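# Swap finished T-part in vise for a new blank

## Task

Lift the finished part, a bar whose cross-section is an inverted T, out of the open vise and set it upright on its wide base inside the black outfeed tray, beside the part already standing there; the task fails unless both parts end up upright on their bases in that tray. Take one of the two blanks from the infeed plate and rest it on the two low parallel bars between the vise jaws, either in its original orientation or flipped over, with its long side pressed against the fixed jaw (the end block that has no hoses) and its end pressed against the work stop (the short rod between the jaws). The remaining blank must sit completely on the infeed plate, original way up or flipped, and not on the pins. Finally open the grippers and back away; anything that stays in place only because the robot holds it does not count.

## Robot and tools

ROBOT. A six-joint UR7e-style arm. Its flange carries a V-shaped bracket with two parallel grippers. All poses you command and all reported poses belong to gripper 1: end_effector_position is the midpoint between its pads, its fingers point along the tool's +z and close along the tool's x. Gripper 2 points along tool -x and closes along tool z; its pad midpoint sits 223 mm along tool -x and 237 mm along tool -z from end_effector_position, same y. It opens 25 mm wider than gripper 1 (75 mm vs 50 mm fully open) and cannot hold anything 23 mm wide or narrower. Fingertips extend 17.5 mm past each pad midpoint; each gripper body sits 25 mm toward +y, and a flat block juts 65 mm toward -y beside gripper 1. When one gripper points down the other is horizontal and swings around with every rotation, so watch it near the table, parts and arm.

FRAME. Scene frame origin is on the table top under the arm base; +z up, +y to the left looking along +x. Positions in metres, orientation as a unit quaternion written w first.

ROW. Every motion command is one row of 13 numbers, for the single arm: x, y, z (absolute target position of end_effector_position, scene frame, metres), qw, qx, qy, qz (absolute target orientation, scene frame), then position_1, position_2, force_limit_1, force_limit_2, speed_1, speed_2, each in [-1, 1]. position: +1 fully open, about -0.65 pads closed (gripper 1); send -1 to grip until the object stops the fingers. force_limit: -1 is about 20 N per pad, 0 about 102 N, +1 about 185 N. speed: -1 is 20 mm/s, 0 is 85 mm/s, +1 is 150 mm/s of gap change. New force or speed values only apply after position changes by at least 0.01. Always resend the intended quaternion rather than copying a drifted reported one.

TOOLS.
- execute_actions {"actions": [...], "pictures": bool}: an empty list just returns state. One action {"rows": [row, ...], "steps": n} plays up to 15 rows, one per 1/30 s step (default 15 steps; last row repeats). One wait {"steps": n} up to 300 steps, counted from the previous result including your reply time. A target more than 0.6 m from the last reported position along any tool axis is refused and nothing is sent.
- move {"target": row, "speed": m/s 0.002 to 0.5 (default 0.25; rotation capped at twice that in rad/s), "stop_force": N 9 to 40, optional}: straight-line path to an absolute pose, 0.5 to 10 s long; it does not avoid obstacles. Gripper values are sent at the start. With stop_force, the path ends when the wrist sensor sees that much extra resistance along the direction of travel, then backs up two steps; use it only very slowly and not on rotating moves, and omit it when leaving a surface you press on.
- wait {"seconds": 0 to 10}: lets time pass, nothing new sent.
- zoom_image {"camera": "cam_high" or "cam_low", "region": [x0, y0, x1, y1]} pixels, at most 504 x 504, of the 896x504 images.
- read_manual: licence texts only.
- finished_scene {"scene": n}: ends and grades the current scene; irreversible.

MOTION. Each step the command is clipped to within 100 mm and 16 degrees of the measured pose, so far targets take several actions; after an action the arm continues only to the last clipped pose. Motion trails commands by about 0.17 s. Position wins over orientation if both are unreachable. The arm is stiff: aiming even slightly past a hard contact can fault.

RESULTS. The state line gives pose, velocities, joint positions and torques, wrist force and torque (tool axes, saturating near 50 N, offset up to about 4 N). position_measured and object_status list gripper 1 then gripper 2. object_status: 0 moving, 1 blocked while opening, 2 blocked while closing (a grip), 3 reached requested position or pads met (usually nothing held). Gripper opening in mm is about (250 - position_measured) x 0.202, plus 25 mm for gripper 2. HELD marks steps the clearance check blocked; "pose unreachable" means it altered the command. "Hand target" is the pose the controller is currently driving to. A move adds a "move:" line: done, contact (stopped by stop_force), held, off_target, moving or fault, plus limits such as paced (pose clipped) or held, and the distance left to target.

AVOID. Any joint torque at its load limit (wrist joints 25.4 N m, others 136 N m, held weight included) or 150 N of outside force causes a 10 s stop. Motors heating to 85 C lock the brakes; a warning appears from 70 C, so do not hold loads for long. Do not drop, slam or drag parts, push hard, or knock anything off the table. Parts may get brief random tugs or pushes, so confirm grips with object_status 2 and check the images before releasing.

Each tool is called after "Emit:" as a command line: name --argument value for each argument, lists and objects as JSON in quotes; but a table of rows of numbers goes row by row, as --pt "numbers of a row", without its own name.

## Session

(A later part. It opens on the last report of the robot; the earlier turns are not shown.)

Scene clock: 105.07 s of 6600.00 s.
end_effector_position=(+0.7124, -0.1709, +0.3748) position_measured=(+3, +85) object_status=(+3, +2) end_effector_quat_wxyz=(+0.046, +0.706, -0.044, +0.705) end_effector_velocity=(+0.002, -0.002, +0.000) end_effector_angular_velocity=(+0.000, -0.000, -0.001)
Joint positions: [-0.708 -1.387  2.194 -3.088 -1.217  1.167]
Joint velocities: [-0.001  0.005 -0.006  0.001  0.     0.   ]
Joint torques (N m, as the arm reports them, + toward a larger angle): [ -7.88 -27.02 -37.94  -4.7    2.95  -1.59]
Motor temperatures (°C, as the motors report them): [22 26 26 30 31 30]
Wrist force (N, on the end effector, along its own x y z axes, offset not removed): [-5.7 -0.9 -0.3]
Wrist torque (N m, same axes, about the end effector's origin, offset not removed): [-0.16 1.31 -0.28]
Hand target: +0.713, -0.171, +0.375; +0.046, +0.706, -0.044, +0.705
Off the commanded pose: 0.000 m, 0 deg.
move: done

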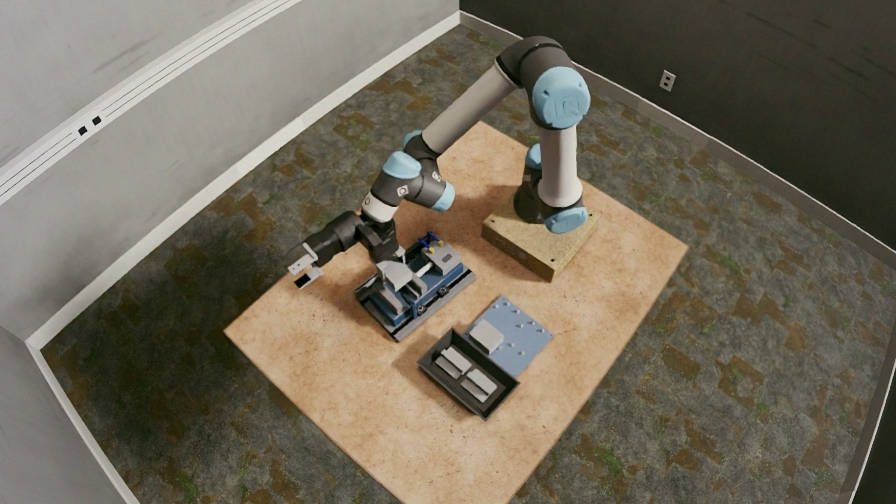

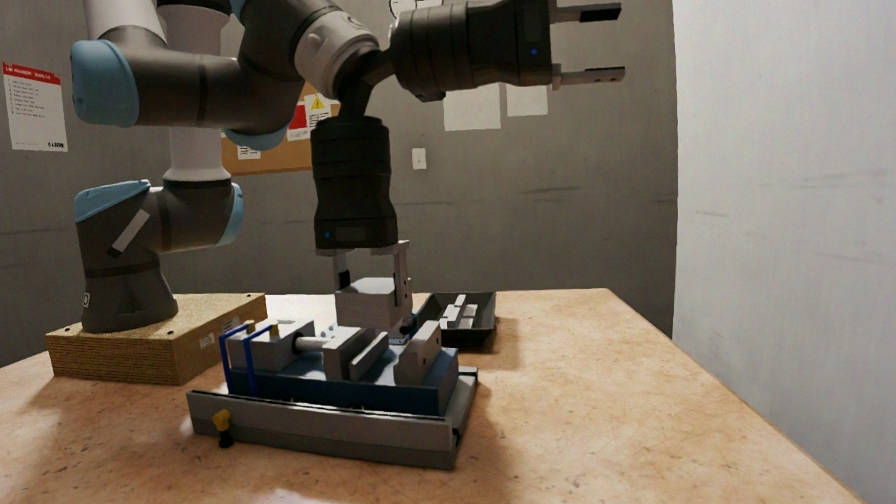

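Emit:
move --target '[0.7123,-0.1711,0.354,0.045,0.7057,-0.045,0.7057,1,-1,0,-0.5,0,-0.7]' --speed 0.04 --stop_force 12

Emit:
zoom_image --camera "cam_low" --region '[310, 270, 460, 400]'

Emit:
zoom_image --camera "cam_high" --region '[350, 240, 450, 330]'

Scene clock: 107.03 s of 6600.00 s.
end_effector_position=(+0.7123, -0.1711, +0.3543) position_measured=(+3, +85) object_status=(+3, +2) end_effector_quat_wxyz=(+0.045, +0.706, -0.045, +0.706) end_effector_velocity=(+0.000, +0.000, -0.003) end_effector_angular_velocity=(-0.000, -0.000, +0.001)
Joint positions: [-0.71  -1.342  2.214 -3.153 -1.214  1.168]
Joint velocities: [ 0.     0.007  0.002 -0.009  0.    -0.   ]
Joint torques (N m, as the arm reports them, + toward a larger angle): [ -8.39 -31.25 -16.48  -8.25   3.16   2.21]
Motor temperatures (°C, as the motors report them): [22 26 26 30 31 30]
Wrist force (N, on the end effector, along its own x y z axes, offset not removed): [-3.2 1.5 2.0]
Wrist torque (N m, same axes, about the end effector's origin, offset not removed): [0.39 0.99 -0.24]
Hand target: +0.712, -0.171, +0.354; +0.045, +0.706, -0.045, +0.706
Off the commanded pose: 0.000 m, 0 deg.
move: done

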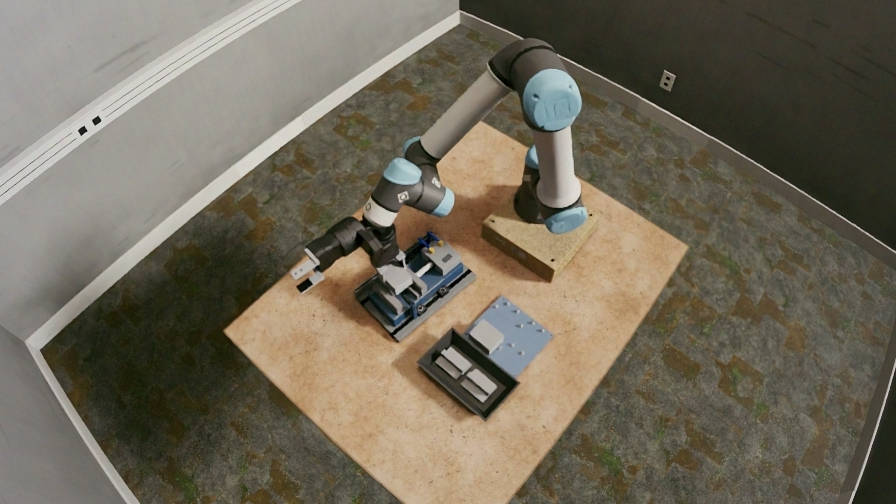

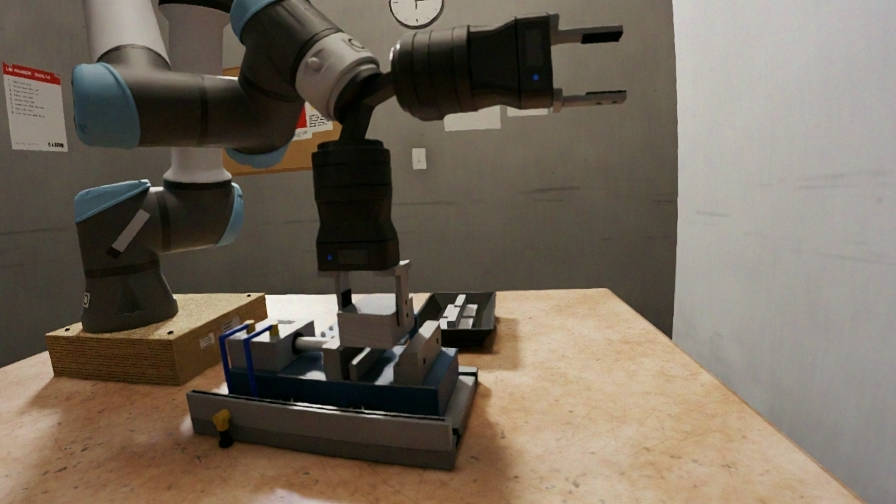

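Region (310, 270, 460, 400) of cam_low's 896x504 image, scaled by 3.360, with more detail than that image has; it fills the top 437 rows of this view, and the rest is white.

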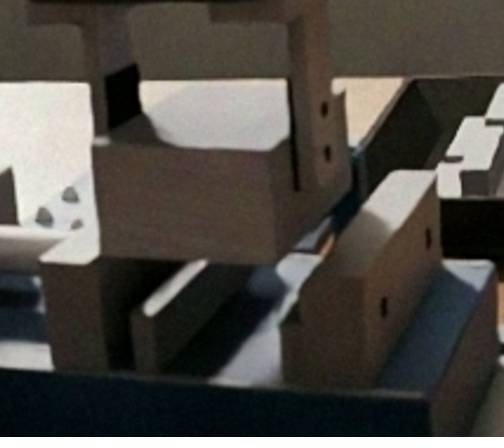

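Region (350, 240, 450, 330) of cam_high's 896x504 image, scaled by 5.040, with more detail than that image has; it fills the top 454 rows of this view, and the rest is white.

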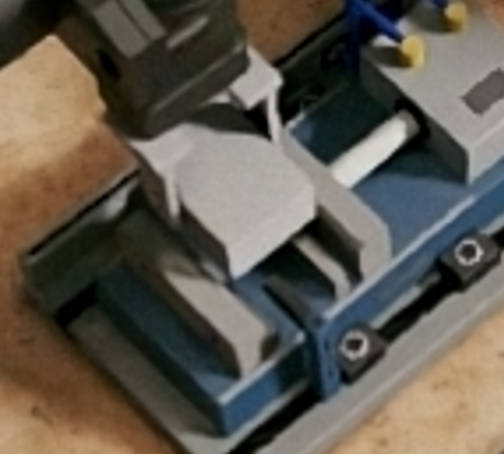

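Emit:
move --target '[0.7123,-0.1711,0.343,0.045,0.7057,-0.045,0.7057,1,-1,0,-0.5,0,-0.7]' --speed 0.004 --stop_force 10

Emit:
zoom_image --camera "cam_low" --region '[310, 270, 460, 400]'

Scene clock: 113.73 s of 6600.00 s.
end_effector_position=(+0.7123, -0.1711, +0.3431) position_measured=(+3, +85) object_status=(+3, +2) end_effector_quat_wxyz=(+0.045, +0.706, -0.045, +0.706) end_effector_velocity=(+0.000, -0.000, -0.001) end_effector_angular_velocity=(-0.000, -0.000, +0.001)
Joint positions: [-0.71  -1.317  2.223 -3.187 -1.214  1.168]
Joint velocities: [-0.     0.003  0.    -0.003  0.    -0.001]
Joint torques (N m, as the arm reports them, + toward a larger angle): [ -8.27 -27.33 -12.92  -8.41   3.09  -1.47]
Motor temperatures (°C, as the motors report them): [22 26 26 30 31 30]
Wrist force (N, on the end effector, along its own x y z axes, offset not removed): [-7.2 1.3 -1.5]
Wrist torque (N m, same axes, about the end effector's origin, offset not removed): [0.22 1.68 -0.22]
Hand target: +0.712, -0.171, +0.343; +0.045, +0.706, -0.045, +0.706
Off the commanded pose: 0.000 m, 0 deg.
After step 90, 0.73 s passed at rest.
move: done

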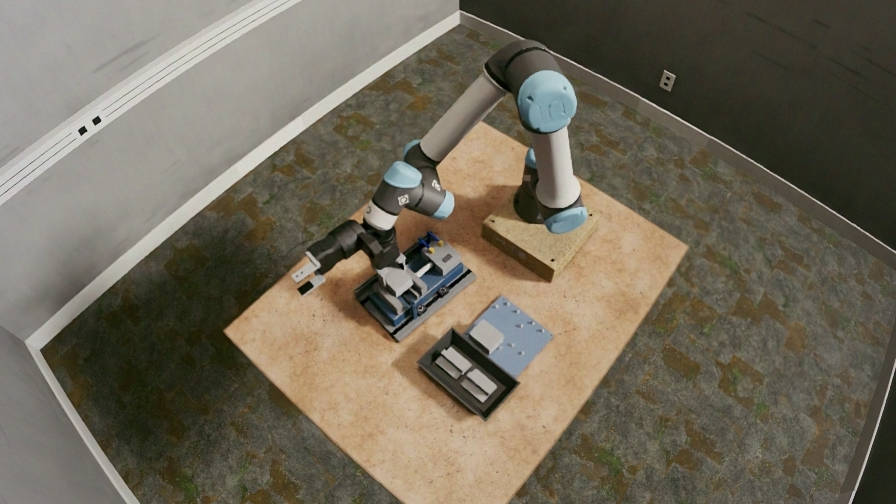

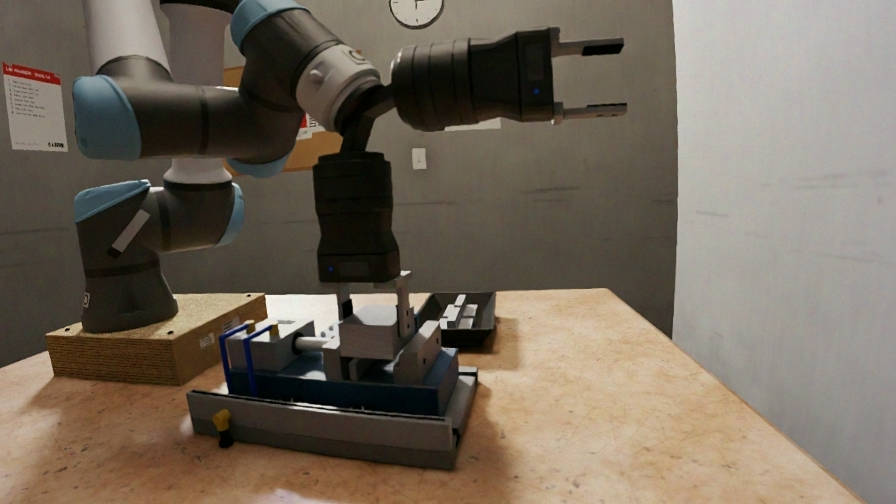

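Region (310, 270, 460, 400) of cam_low's 896x504 image, scaled by 3.360, with more detail than that image has; it fills the top 437 rows of this view, and the rest is white.

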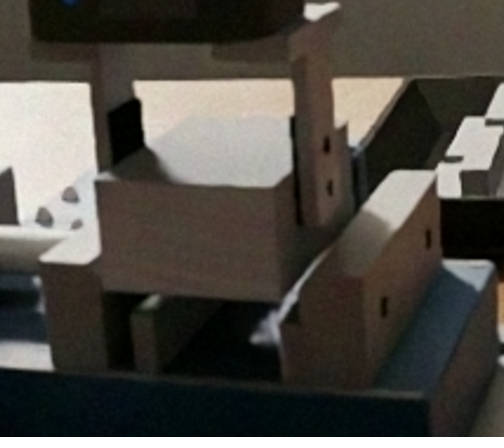

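Emit:
move --target '[0.7123,-0.1711,0.338,0.045,0.7057,-0.045,0.7057,1,-1,0,-0.5,0,-0.7]' --speed 0.01 --stop_force 10

Emit:
move --target '[0.7123,-0.1711,0.330,0.045,0.7057,-0.045,0.7057,1,-1,0,-0.5,0,-0.7]' --speed 0.003 --stop_force 10

Scene clock: 115.37 s of 6600.00 s.
end_effector_position=(+0.7123, -0.1711, +0.3383) position_measured=(+3, +85) object_status=(+3, +2) end_effector_quat_wxyz=(+0.045, +0.706, -0.045, +0.706) end_effector_velocity=(+0.000, -0.000, -0.002) end_effector_angular_velocity=(-0.000, -0.001, -0.000)
Joint positions: [-0.71  -1.305  2.227 -3.202 -1.214  1.168]
Joint velocities: [-0.     0.006  0.001 -0.008  0.    -0.   ]
Joint torques (N m, as the arm reports them, + toward a larger angle): [ -8.45 -27.45 -11.49  -8.41   3.14  -1.47]
Motor temperatures (°C, as the motors report them): [22 26 26 30 31 30]
Wrist force (N, on the end effector, along its own x y z axes, offset not removed): [-8.2 1.8 -1.5]
Wrist torque (N m, same axes, about the end effector's origin, offset not removed): [0.62 1.90 -0.05]
Hand target: +0.712, -0.171, +0.338; +0.045, +0.706, -0.045, +0.706
Off the commanded pose: 0.000 m, 0 deg.
move: done

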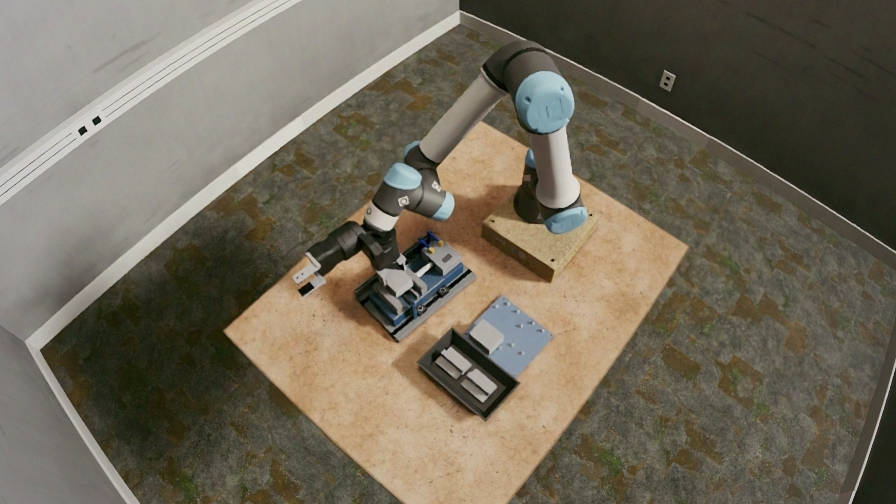

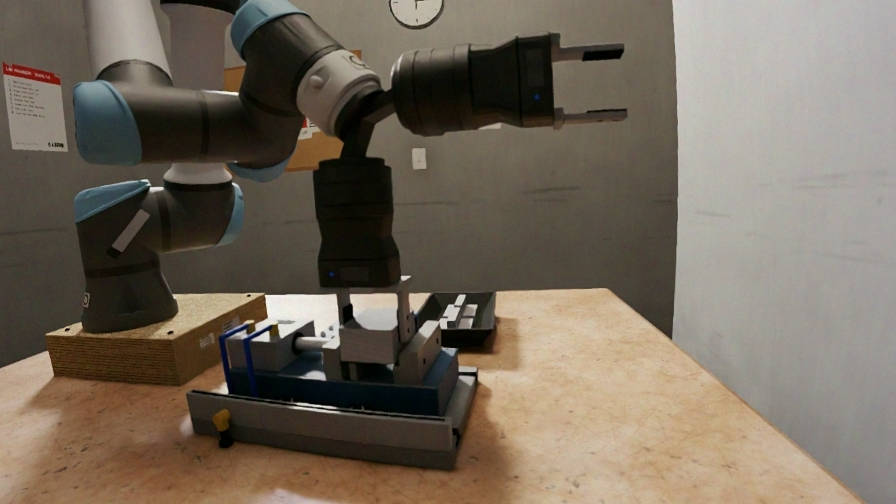

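Scene clock: 117.17 s of 6600.00 s.
end_effector_position=(+0.7123, -0.1711, +0.3340) position_measured=(+3, +85) object_status=(+3, +2) end_effector_quat_wxyz=(+0.045, +0.706, -0.045, +0.706) end_effector_velocity=(-0.000, +0.000, -0.001) end_effector_angular_velocity=(+0.002, +0.003, +0.000)
Joint positions: [-0.71  -1.295  2.23  -3.216 -1.214  1.167]
Joint velocities: [-0.    -0.001  0.001  0.004 -0.    -0.   ]
Joint torques (N m, as the arm reports them, + toward a larger angle): [ -6.52 -40.47 -16.06  -3.46   3.06  -1.31]
Motor temperatures (°C, as the motors report them): [22 26 26 30 31 30]
Wrist force (N, on the end effector, along its own x y z axes, offset not removed): [26.5 2.4 -9.0]
Wrist torque (N m, same axes, about the end effector's origin, offset not removed): [0.51 -8.40 -0.30]
Hand target: +0.712, -0.171, +0.334; +0.045, +0.706, -0.045, +0.706
Off the commanded pose: 0.004 m, 0 deg.
move: contact

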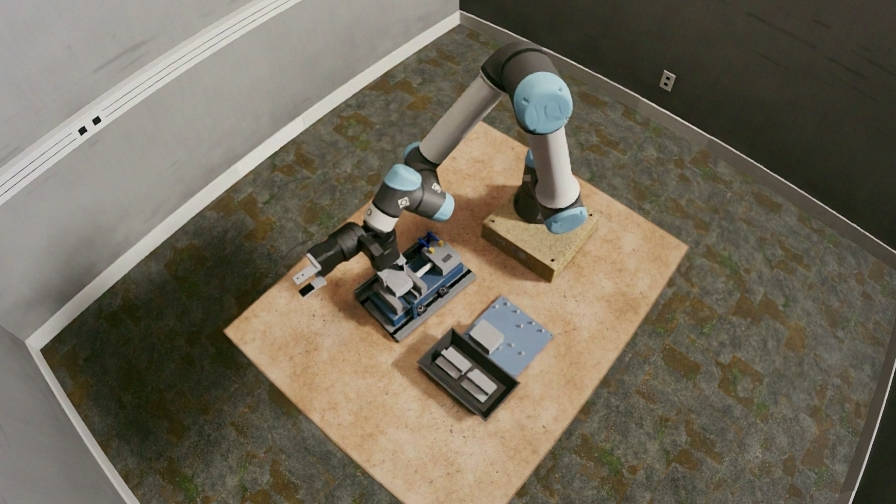

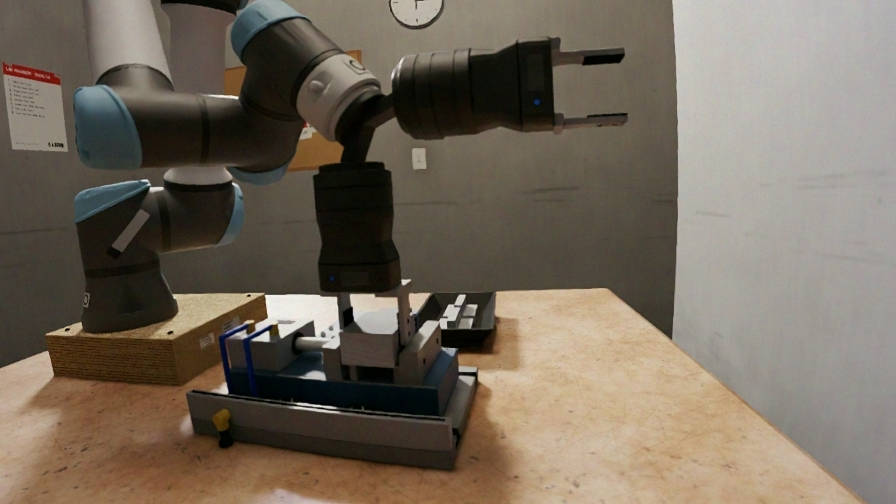

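Emit:
move --target '[0.7123,-0.1711,0.3355,0.045,0.7057,-0.045,0.7057,1,0.7,0,0,0,-0.5]' --speed 0.005

Emit:
zoom_image --camera "cam_low" --region '[310, 270, 460, 400]'

Emit:
zoom_image --camera "cam_high" --region '[350, 240, 450, 330]'

Scene clock: 118.83 s of 6600.00 s.
end_effector_position=(+0.7123, -0.1711, +0.3354) position_measured=(+3, +48) object_status=(+3, +3) end_effector_quat_wxyz=(+0.045, +0.706, -0.045, +0.706) end_effector_velocity=(-0.000, -0.000, +0.000) end_effector_angular_velocity=(+0.001, +0.000, -0.001)
Joint positions: [-0.71  -1.298  2.229 -3.211 -1.214  1.167]
Joint velocities: [ 0.    -0.001 -0.     0.002  0.     0.001]
Joint torques (N m, as the arm reports them, + toward a larger angle): [  3.12 -51.19 -35.63  -4.02   1.63   1.27]
Motor temperatures (°C, as the motors report them): [22 26 26 30 31 30]
Wrist force (N, on the end effector, along its own x y z axes, offset not removed): [-1.7 -3.8 0.2]
Wrist torque (N m, same axes, about the end effector's origin, offset not removed): [-0.74 0.43 0.09]
Hand target: +0.712, -0.171, +0.336; +0.045, +0.706, -0.045, +0.706
Off the commanded pose: 0.000 m, 0 deg.
move: done

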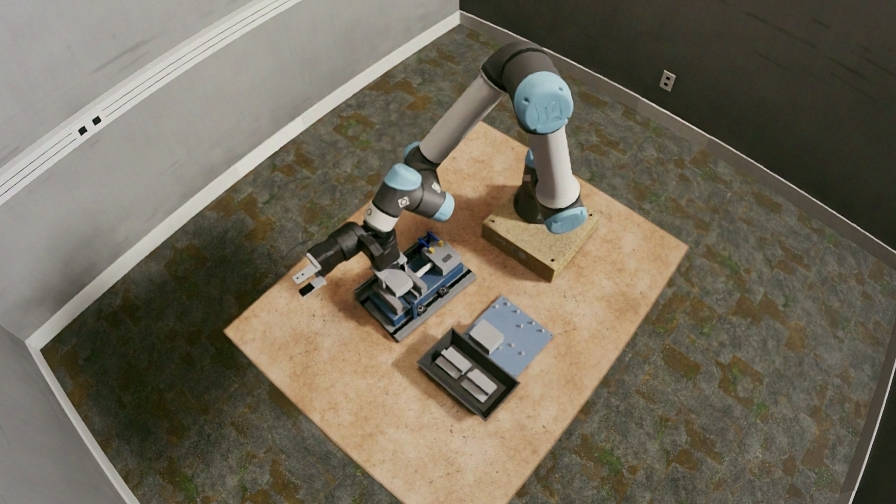

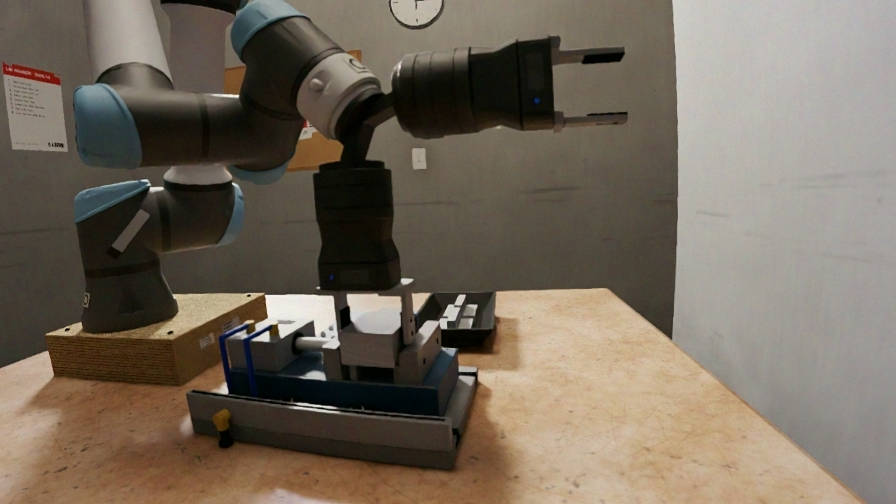

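Region (310, 270, 460, 400) of cam_low's 896x504 image, scaled by 3.360, with more detail than that image has; it fills the top 437 rows of this view, and the rest is white.

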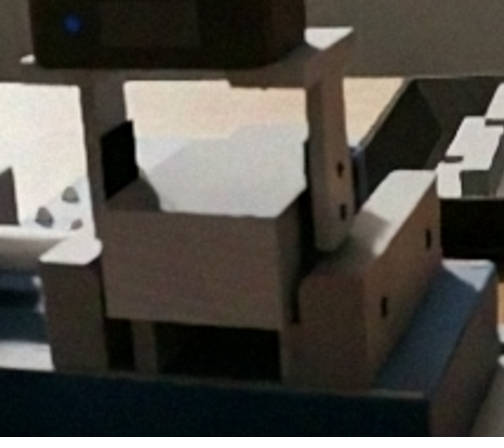

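Region (350, 240, 450, 330) of cam_high's 896x504 image, scaled by 5.040, with more detail than that image has; it fills the top 454 rows of this view, and the rest is white.

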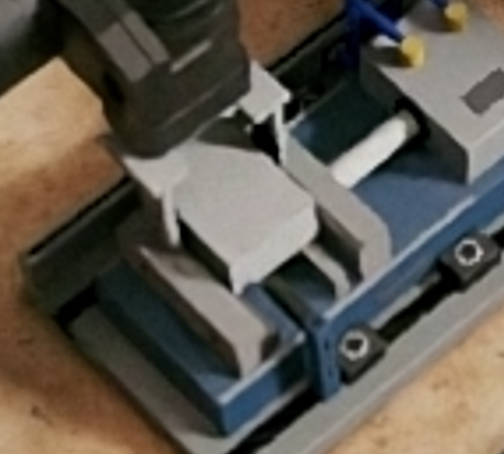

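Emit:
move --target '[0.7123,-0.1711,0.36,0.045,0.7057,-0.045,0.7057,1,0.7,0,0,0,0]' --speed 0.06

Emit:
move --target '[0.7060,-0.2207,0.36,0.045,0.7057,-0.045,0.7057,1,-0.155,0,0,0,0]' --speed 0.1

Emit:
move --target '[0.7060,-0.2207,0.337,0.045,0.7057,-0.045,0.7057,1,-0.155,0,0,0,0]' --speed 0.02 --stop_force 9

Emit:
zoom_image --camera "cam_low" --region '[300, 260, 470, 400]'

Emit:
zoom_image --camera "cam_high" --region '[340, 230, 450, 330]'

Scene clock: 122.30 s of 6600.00 s.
end_effector_position=(+0.7123, -0.1711, +0.3597) position_measured=(+3, +48) object_status=(+3, +3) end_effector_quat_wxyz=(+0.045, +0.706, -0.045, +0.706) end_effector_velocity=(+0.000, -0.000, +0.003) end_effector_angular_velocity=(+0.000, +0.001, +0.000)
Joint positions: [-0.709 -1.354  2.209 -3.136 -1.214  1.168]
Joint velocities: [ 0.    -0.006 -0.003  0.009 -0.    -0.   ]
Joint torques (N m, as the arm reports them, + toward a larger angle): [ 13.19 -48.57 -37.29  -4.21   0.    -1.41]
Motor temperatures (°C, as the motors report them): [22 26 26 30 31 30]
Wrist force (N, on the end effector, along its own x y z axes, offset not removed): [-2.0 1.1 0.2]
Wrist torque (N m, same axes, about the end effector's origin, offset not removed): [0.26 0.59 -0.08]
Hand target: +0.712, -0.171, +0.360; +0.045, +0.706, -0.045, +0.706
Off the commanded pose: 0.000 m, 0 deg.
move: done

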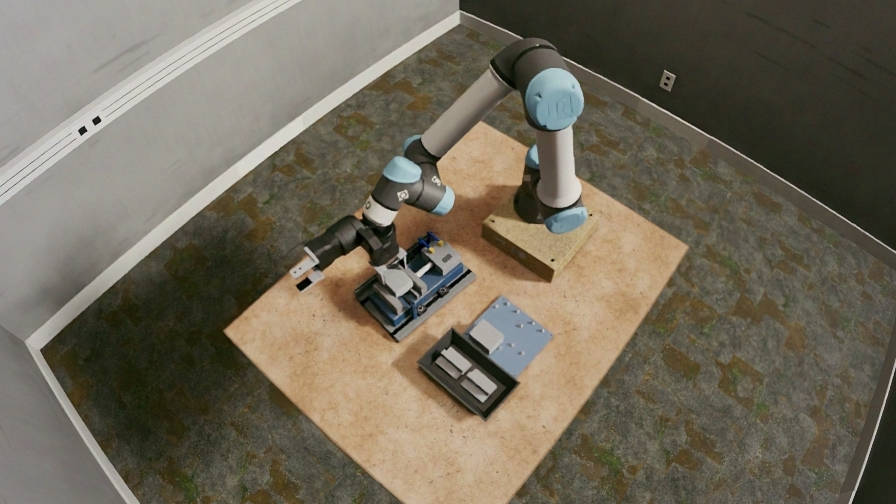

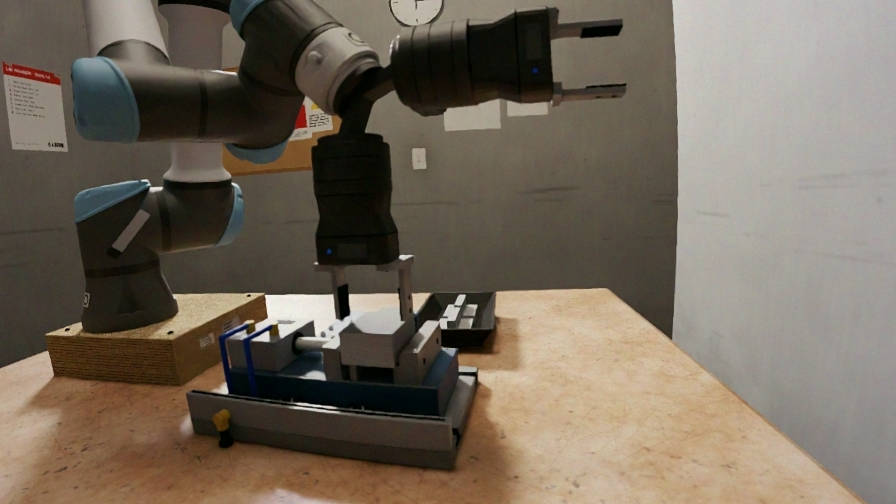

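Scene clock: 123.33 s of 6600.00 s.
end_effector_position=(+0.7061, -0.2204, +0.3599) position_measured=(+3, +175) object_status=(+3, +3) end_effector_quat_wxyz=(+0.045, +0.706, -0.045, +0.706) end_effector_velocity=(-0.000, -0.003, +0.001) end_effector_angular_velocity=(-0.001, -0.001, +0.001)
Joint positions: [-0.806 -1.337  2.173 -3.087 -1.153  1.088]
Joint velocities: [-0.005  0.    -0.003  0.003  0.003 -0.005]
Joint torques (N m, as the arm reports them, + toward a larger angle): [ -8.08 -29.23 -37.    -4.14   3.26  -1.7 ]
Motor temperatures (°C, as the motors report them): [22 26 26 30 31 30]
Wrist force (N, on the end effector, along its own x y z axes, offset not removed): [1.1 0.2 2.1]
Wrist torque (N m, same axes, about the end effector's origin, offset not removed): [0.08 -0.13 -0.20]
Hand target: +0.706, -0.221, +0.360; +0.045, +0.706, -0.045, +0.706
Off the commanded pose: 0.000 m, 0 deg.
move: done

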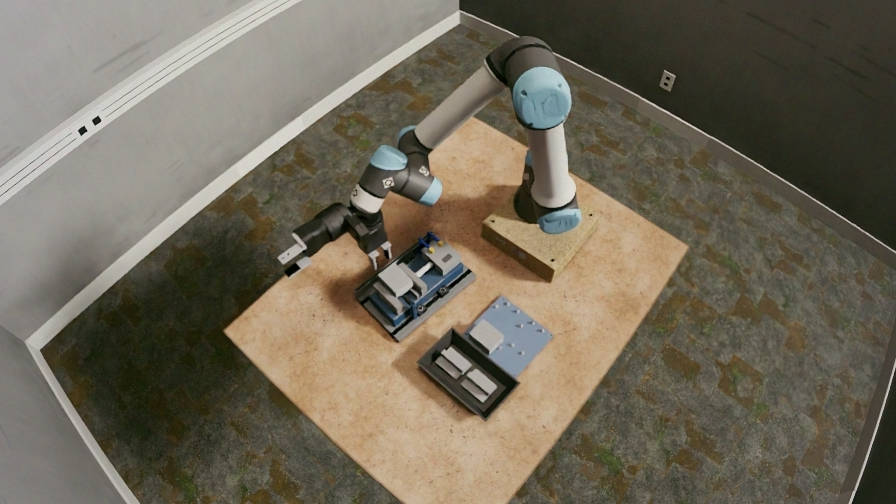

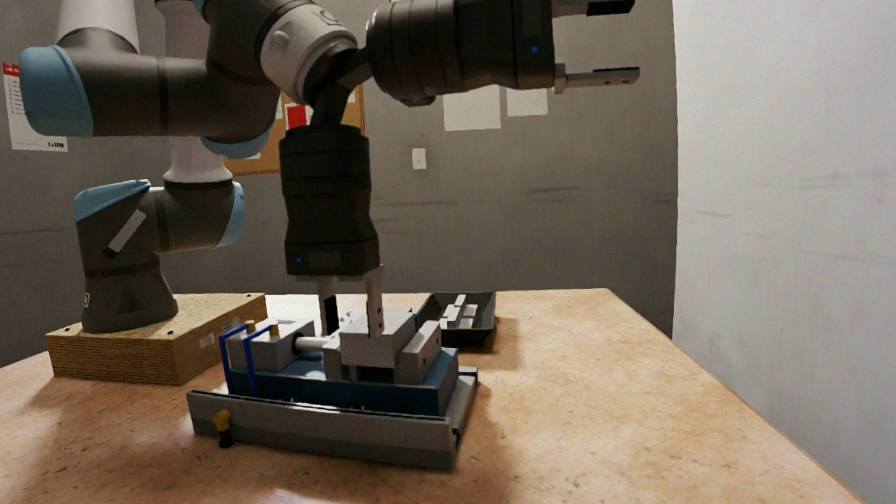

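Scene clock: 124.77 s of 6600.00 s.
end_effector_position=(+0.7060, -0.2207, +0.3374) position_measured=(+3, +175) object_status=(+3, +3) end_effector_quat_wxyz=(+0.045, +0.706, -0.045, +0.706) end_effector_velocity=(+0.000, -0.000, -0.003) end_effector_angular_velocity=(+0.001, -0.000, -0.001)
Joint positions: [-0.807 -1.287  2.191 -3.155 -1.152  1.087]
Joint velocities: [-0.     0.008  0.002 -0.01  -0.     0.001]
Joint torques (N m, as the arm reports them, + toward a larger angle): [ -8.12 -27.42 -11.36  -7.3    3.24  -1.49]
Motor temperatures (°C, as the motors report them): [22 26 26 30 31 30]
Wrist force (N, on the end effector, along its own x y z axes, offset not removed): [-1.1 0.5 -1.2]
Wrist torque (N m, same axes, about the end effector's origin, offset not removed): [0.16 0.51 -0.06]
Hand target: +0.706, -0.221, +0.337; +0.045, +0.706, -0.045, +0.706
Off the commanded pose: 0.000 m, 0 deg.
move: done

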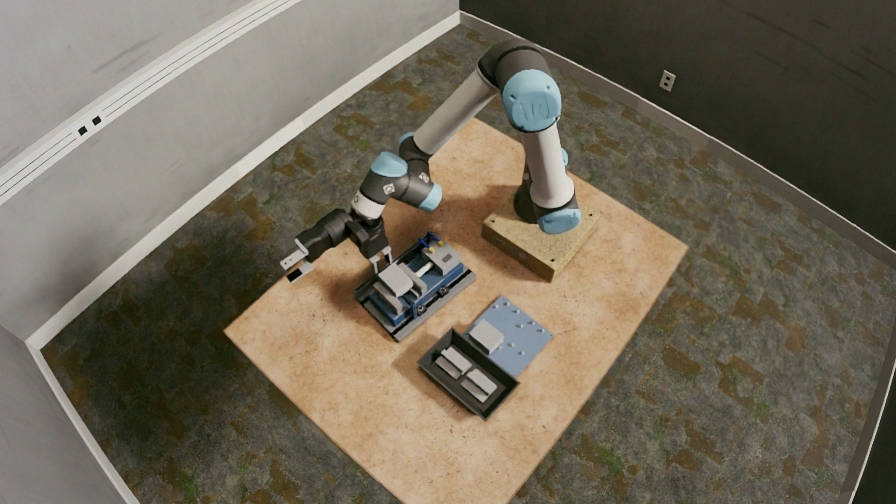

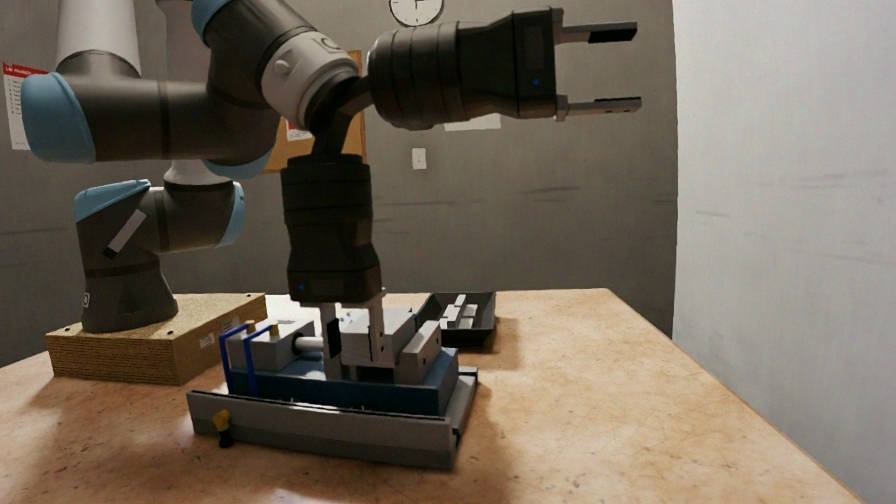

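Region (300, 260, 470, 400) of cam_low's 896x504 image, scaled by 2.965, with more detail than that image has; it fills the top 415 rows of this view, and the rest is white.

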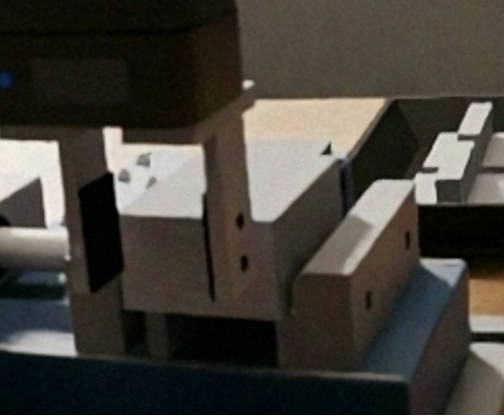

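Region (340, 230, 450, 330) of cam_high's 896x504 image, scaled by 4.582, with more detail than that image has; it fills the top 458 rows of this view, and the rest is white.

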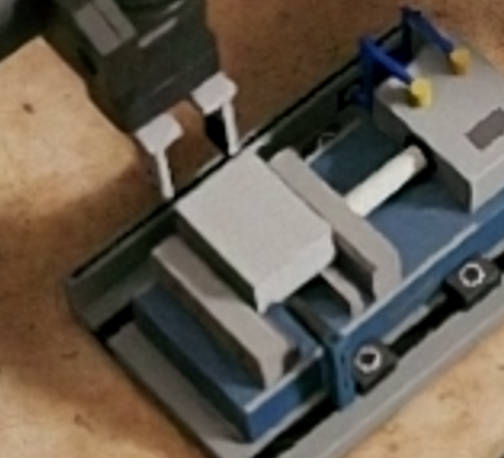

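Emit:
move --target '[0.7070,-0.2128,0.337,0.045,0.7057,-0.045,0.7057,1,-0.155,0,0,0,0]' --speed 0.03 --stop_force 9

Emit:
move --target '[0.7096,-0.193,0.337,0.045,0.7057,-0.045,0.7057,1,-0.155,0,0,0,0]' --speed 0.004 --stop_force 11

Emit:
zoom_image --camera "cam_high" --region '[340, 230, 450, 330]'

Scene clock: 127.30 s of 6600.00 s.
end_effector_position=(+0.7070, -0.2131, +0.3370) position_measured=(+3, +175) object_status=(+3, +3) end_effector_quat_wxyz=(+0.045, +0.706, -0.045, +0.706) end_effector_velocity=(+0.000, +0.003, +0.000) end_effector_angular_velocity=(-0.001, -0.000, +0.001)
Joint positions: [-0.793 -1.289  2.198 -3.164 -1.161  1.099]
Joint velocities: [ 0.004 -0.002  0.002 -0.003 -0.003  0.003]
Joint torques (N m, as the arm reports them, + toward a larger angle): [ 13.97 -53.11 -10.66  -7.81   0.29   2.41]
Motor temperatures (°C, as the motors report them): [22 26 26 30 31 30]
Wrist force (N, on the end effector, along its own x y z axes, offset not removed): [-0.7 0.7 -1.7]
Wrist torque (N m, same axes, about the end effector's origin, offset not removed): [0.31 0.37 -0.20]
Hand target: +0.707, -0.213, +0.337; +0.045, +0.706, -0.045, +0.706
Off the commanded pose: 0.000 m, 0 deg.
move: done

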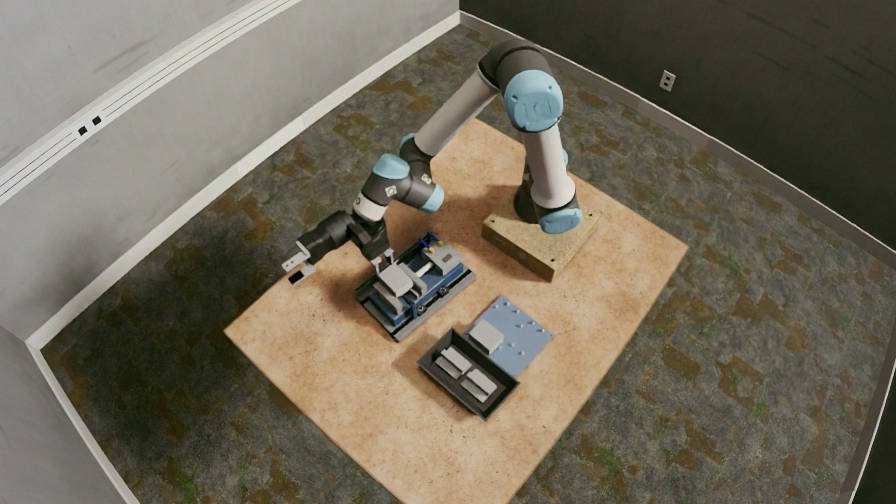

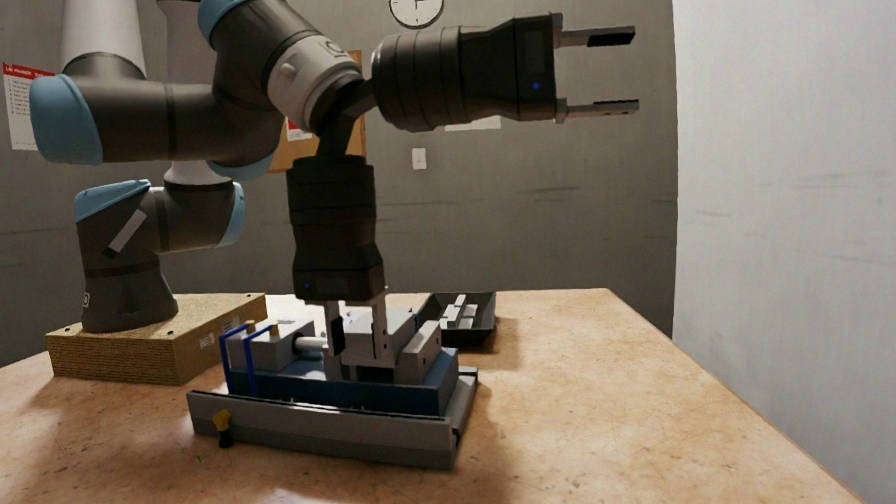

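Scene clock: 131.13 s of 6600.00 s.
end_effector_position=(+0.7087, -0.1994, +0.3371) position_measured=(+3, +175) object_status=(+3, +3) end_effector_quat_wxyz=(+0.045, +0.706, -0.045, +0.706) end_effector_velocity=(-0.000, +0.000, -0.000) end_effector_angular_velocity=(+0.002, +0.000, +0.003)
Joint positions: [-0.767 -1.294  2.209 -3.179 -1.177  1.121]
Joint velocities: [-0.002 -0.     0.     0.003  0.004 -0.003]
Joint torques (N m, as the arm reports them, + toward a larger angle): [  0.23 -40.37 -16.24  -1.61   7.26   1.58]
Motor temperatures (°C, as the motors report them): [22 26 26 30 31 30]
Wrist force (N, on the end effector, along its own x y z axes, offset not removed): [3.8 20.8 -2.7]
Wrist torque (N m, same axes, about the end effector's origin, offset not removed): [5.09 -1.89 -4.79]
Hand target: +0.709, -0.200, +0.337; +0.045, +0.706, -0.045, +0.706
Off the commanded pose: 0.006 m, 0 deg.
move: contact

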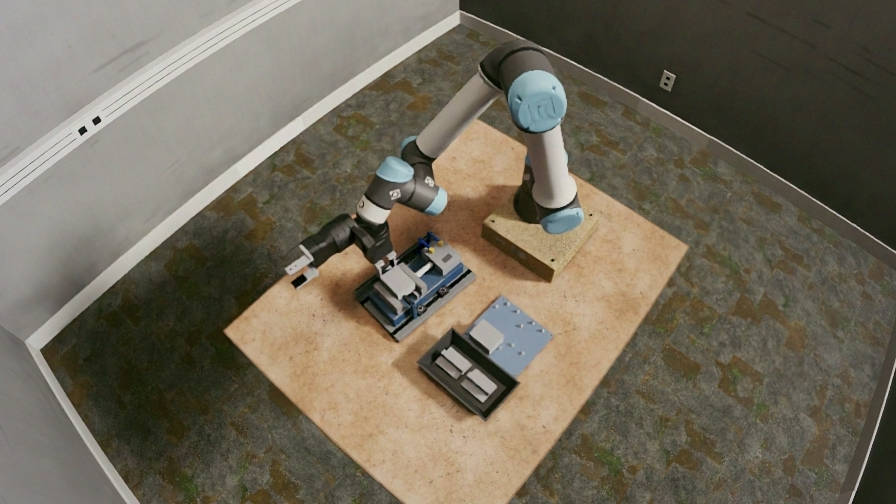

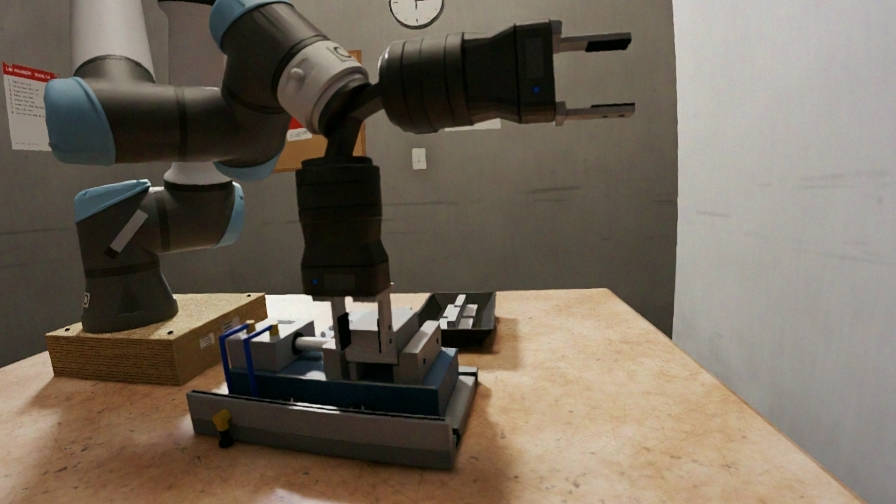

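Region (340, 230, 450, 330) of cam_high's 896x504 image, scaled by 4.582, with more detail than that image has; it fills the top 458 rows of this view, and the rest is white.

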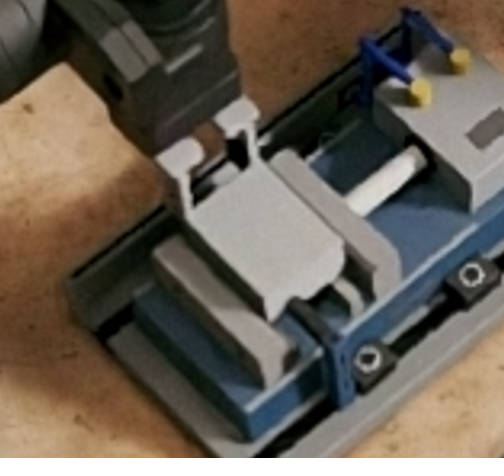

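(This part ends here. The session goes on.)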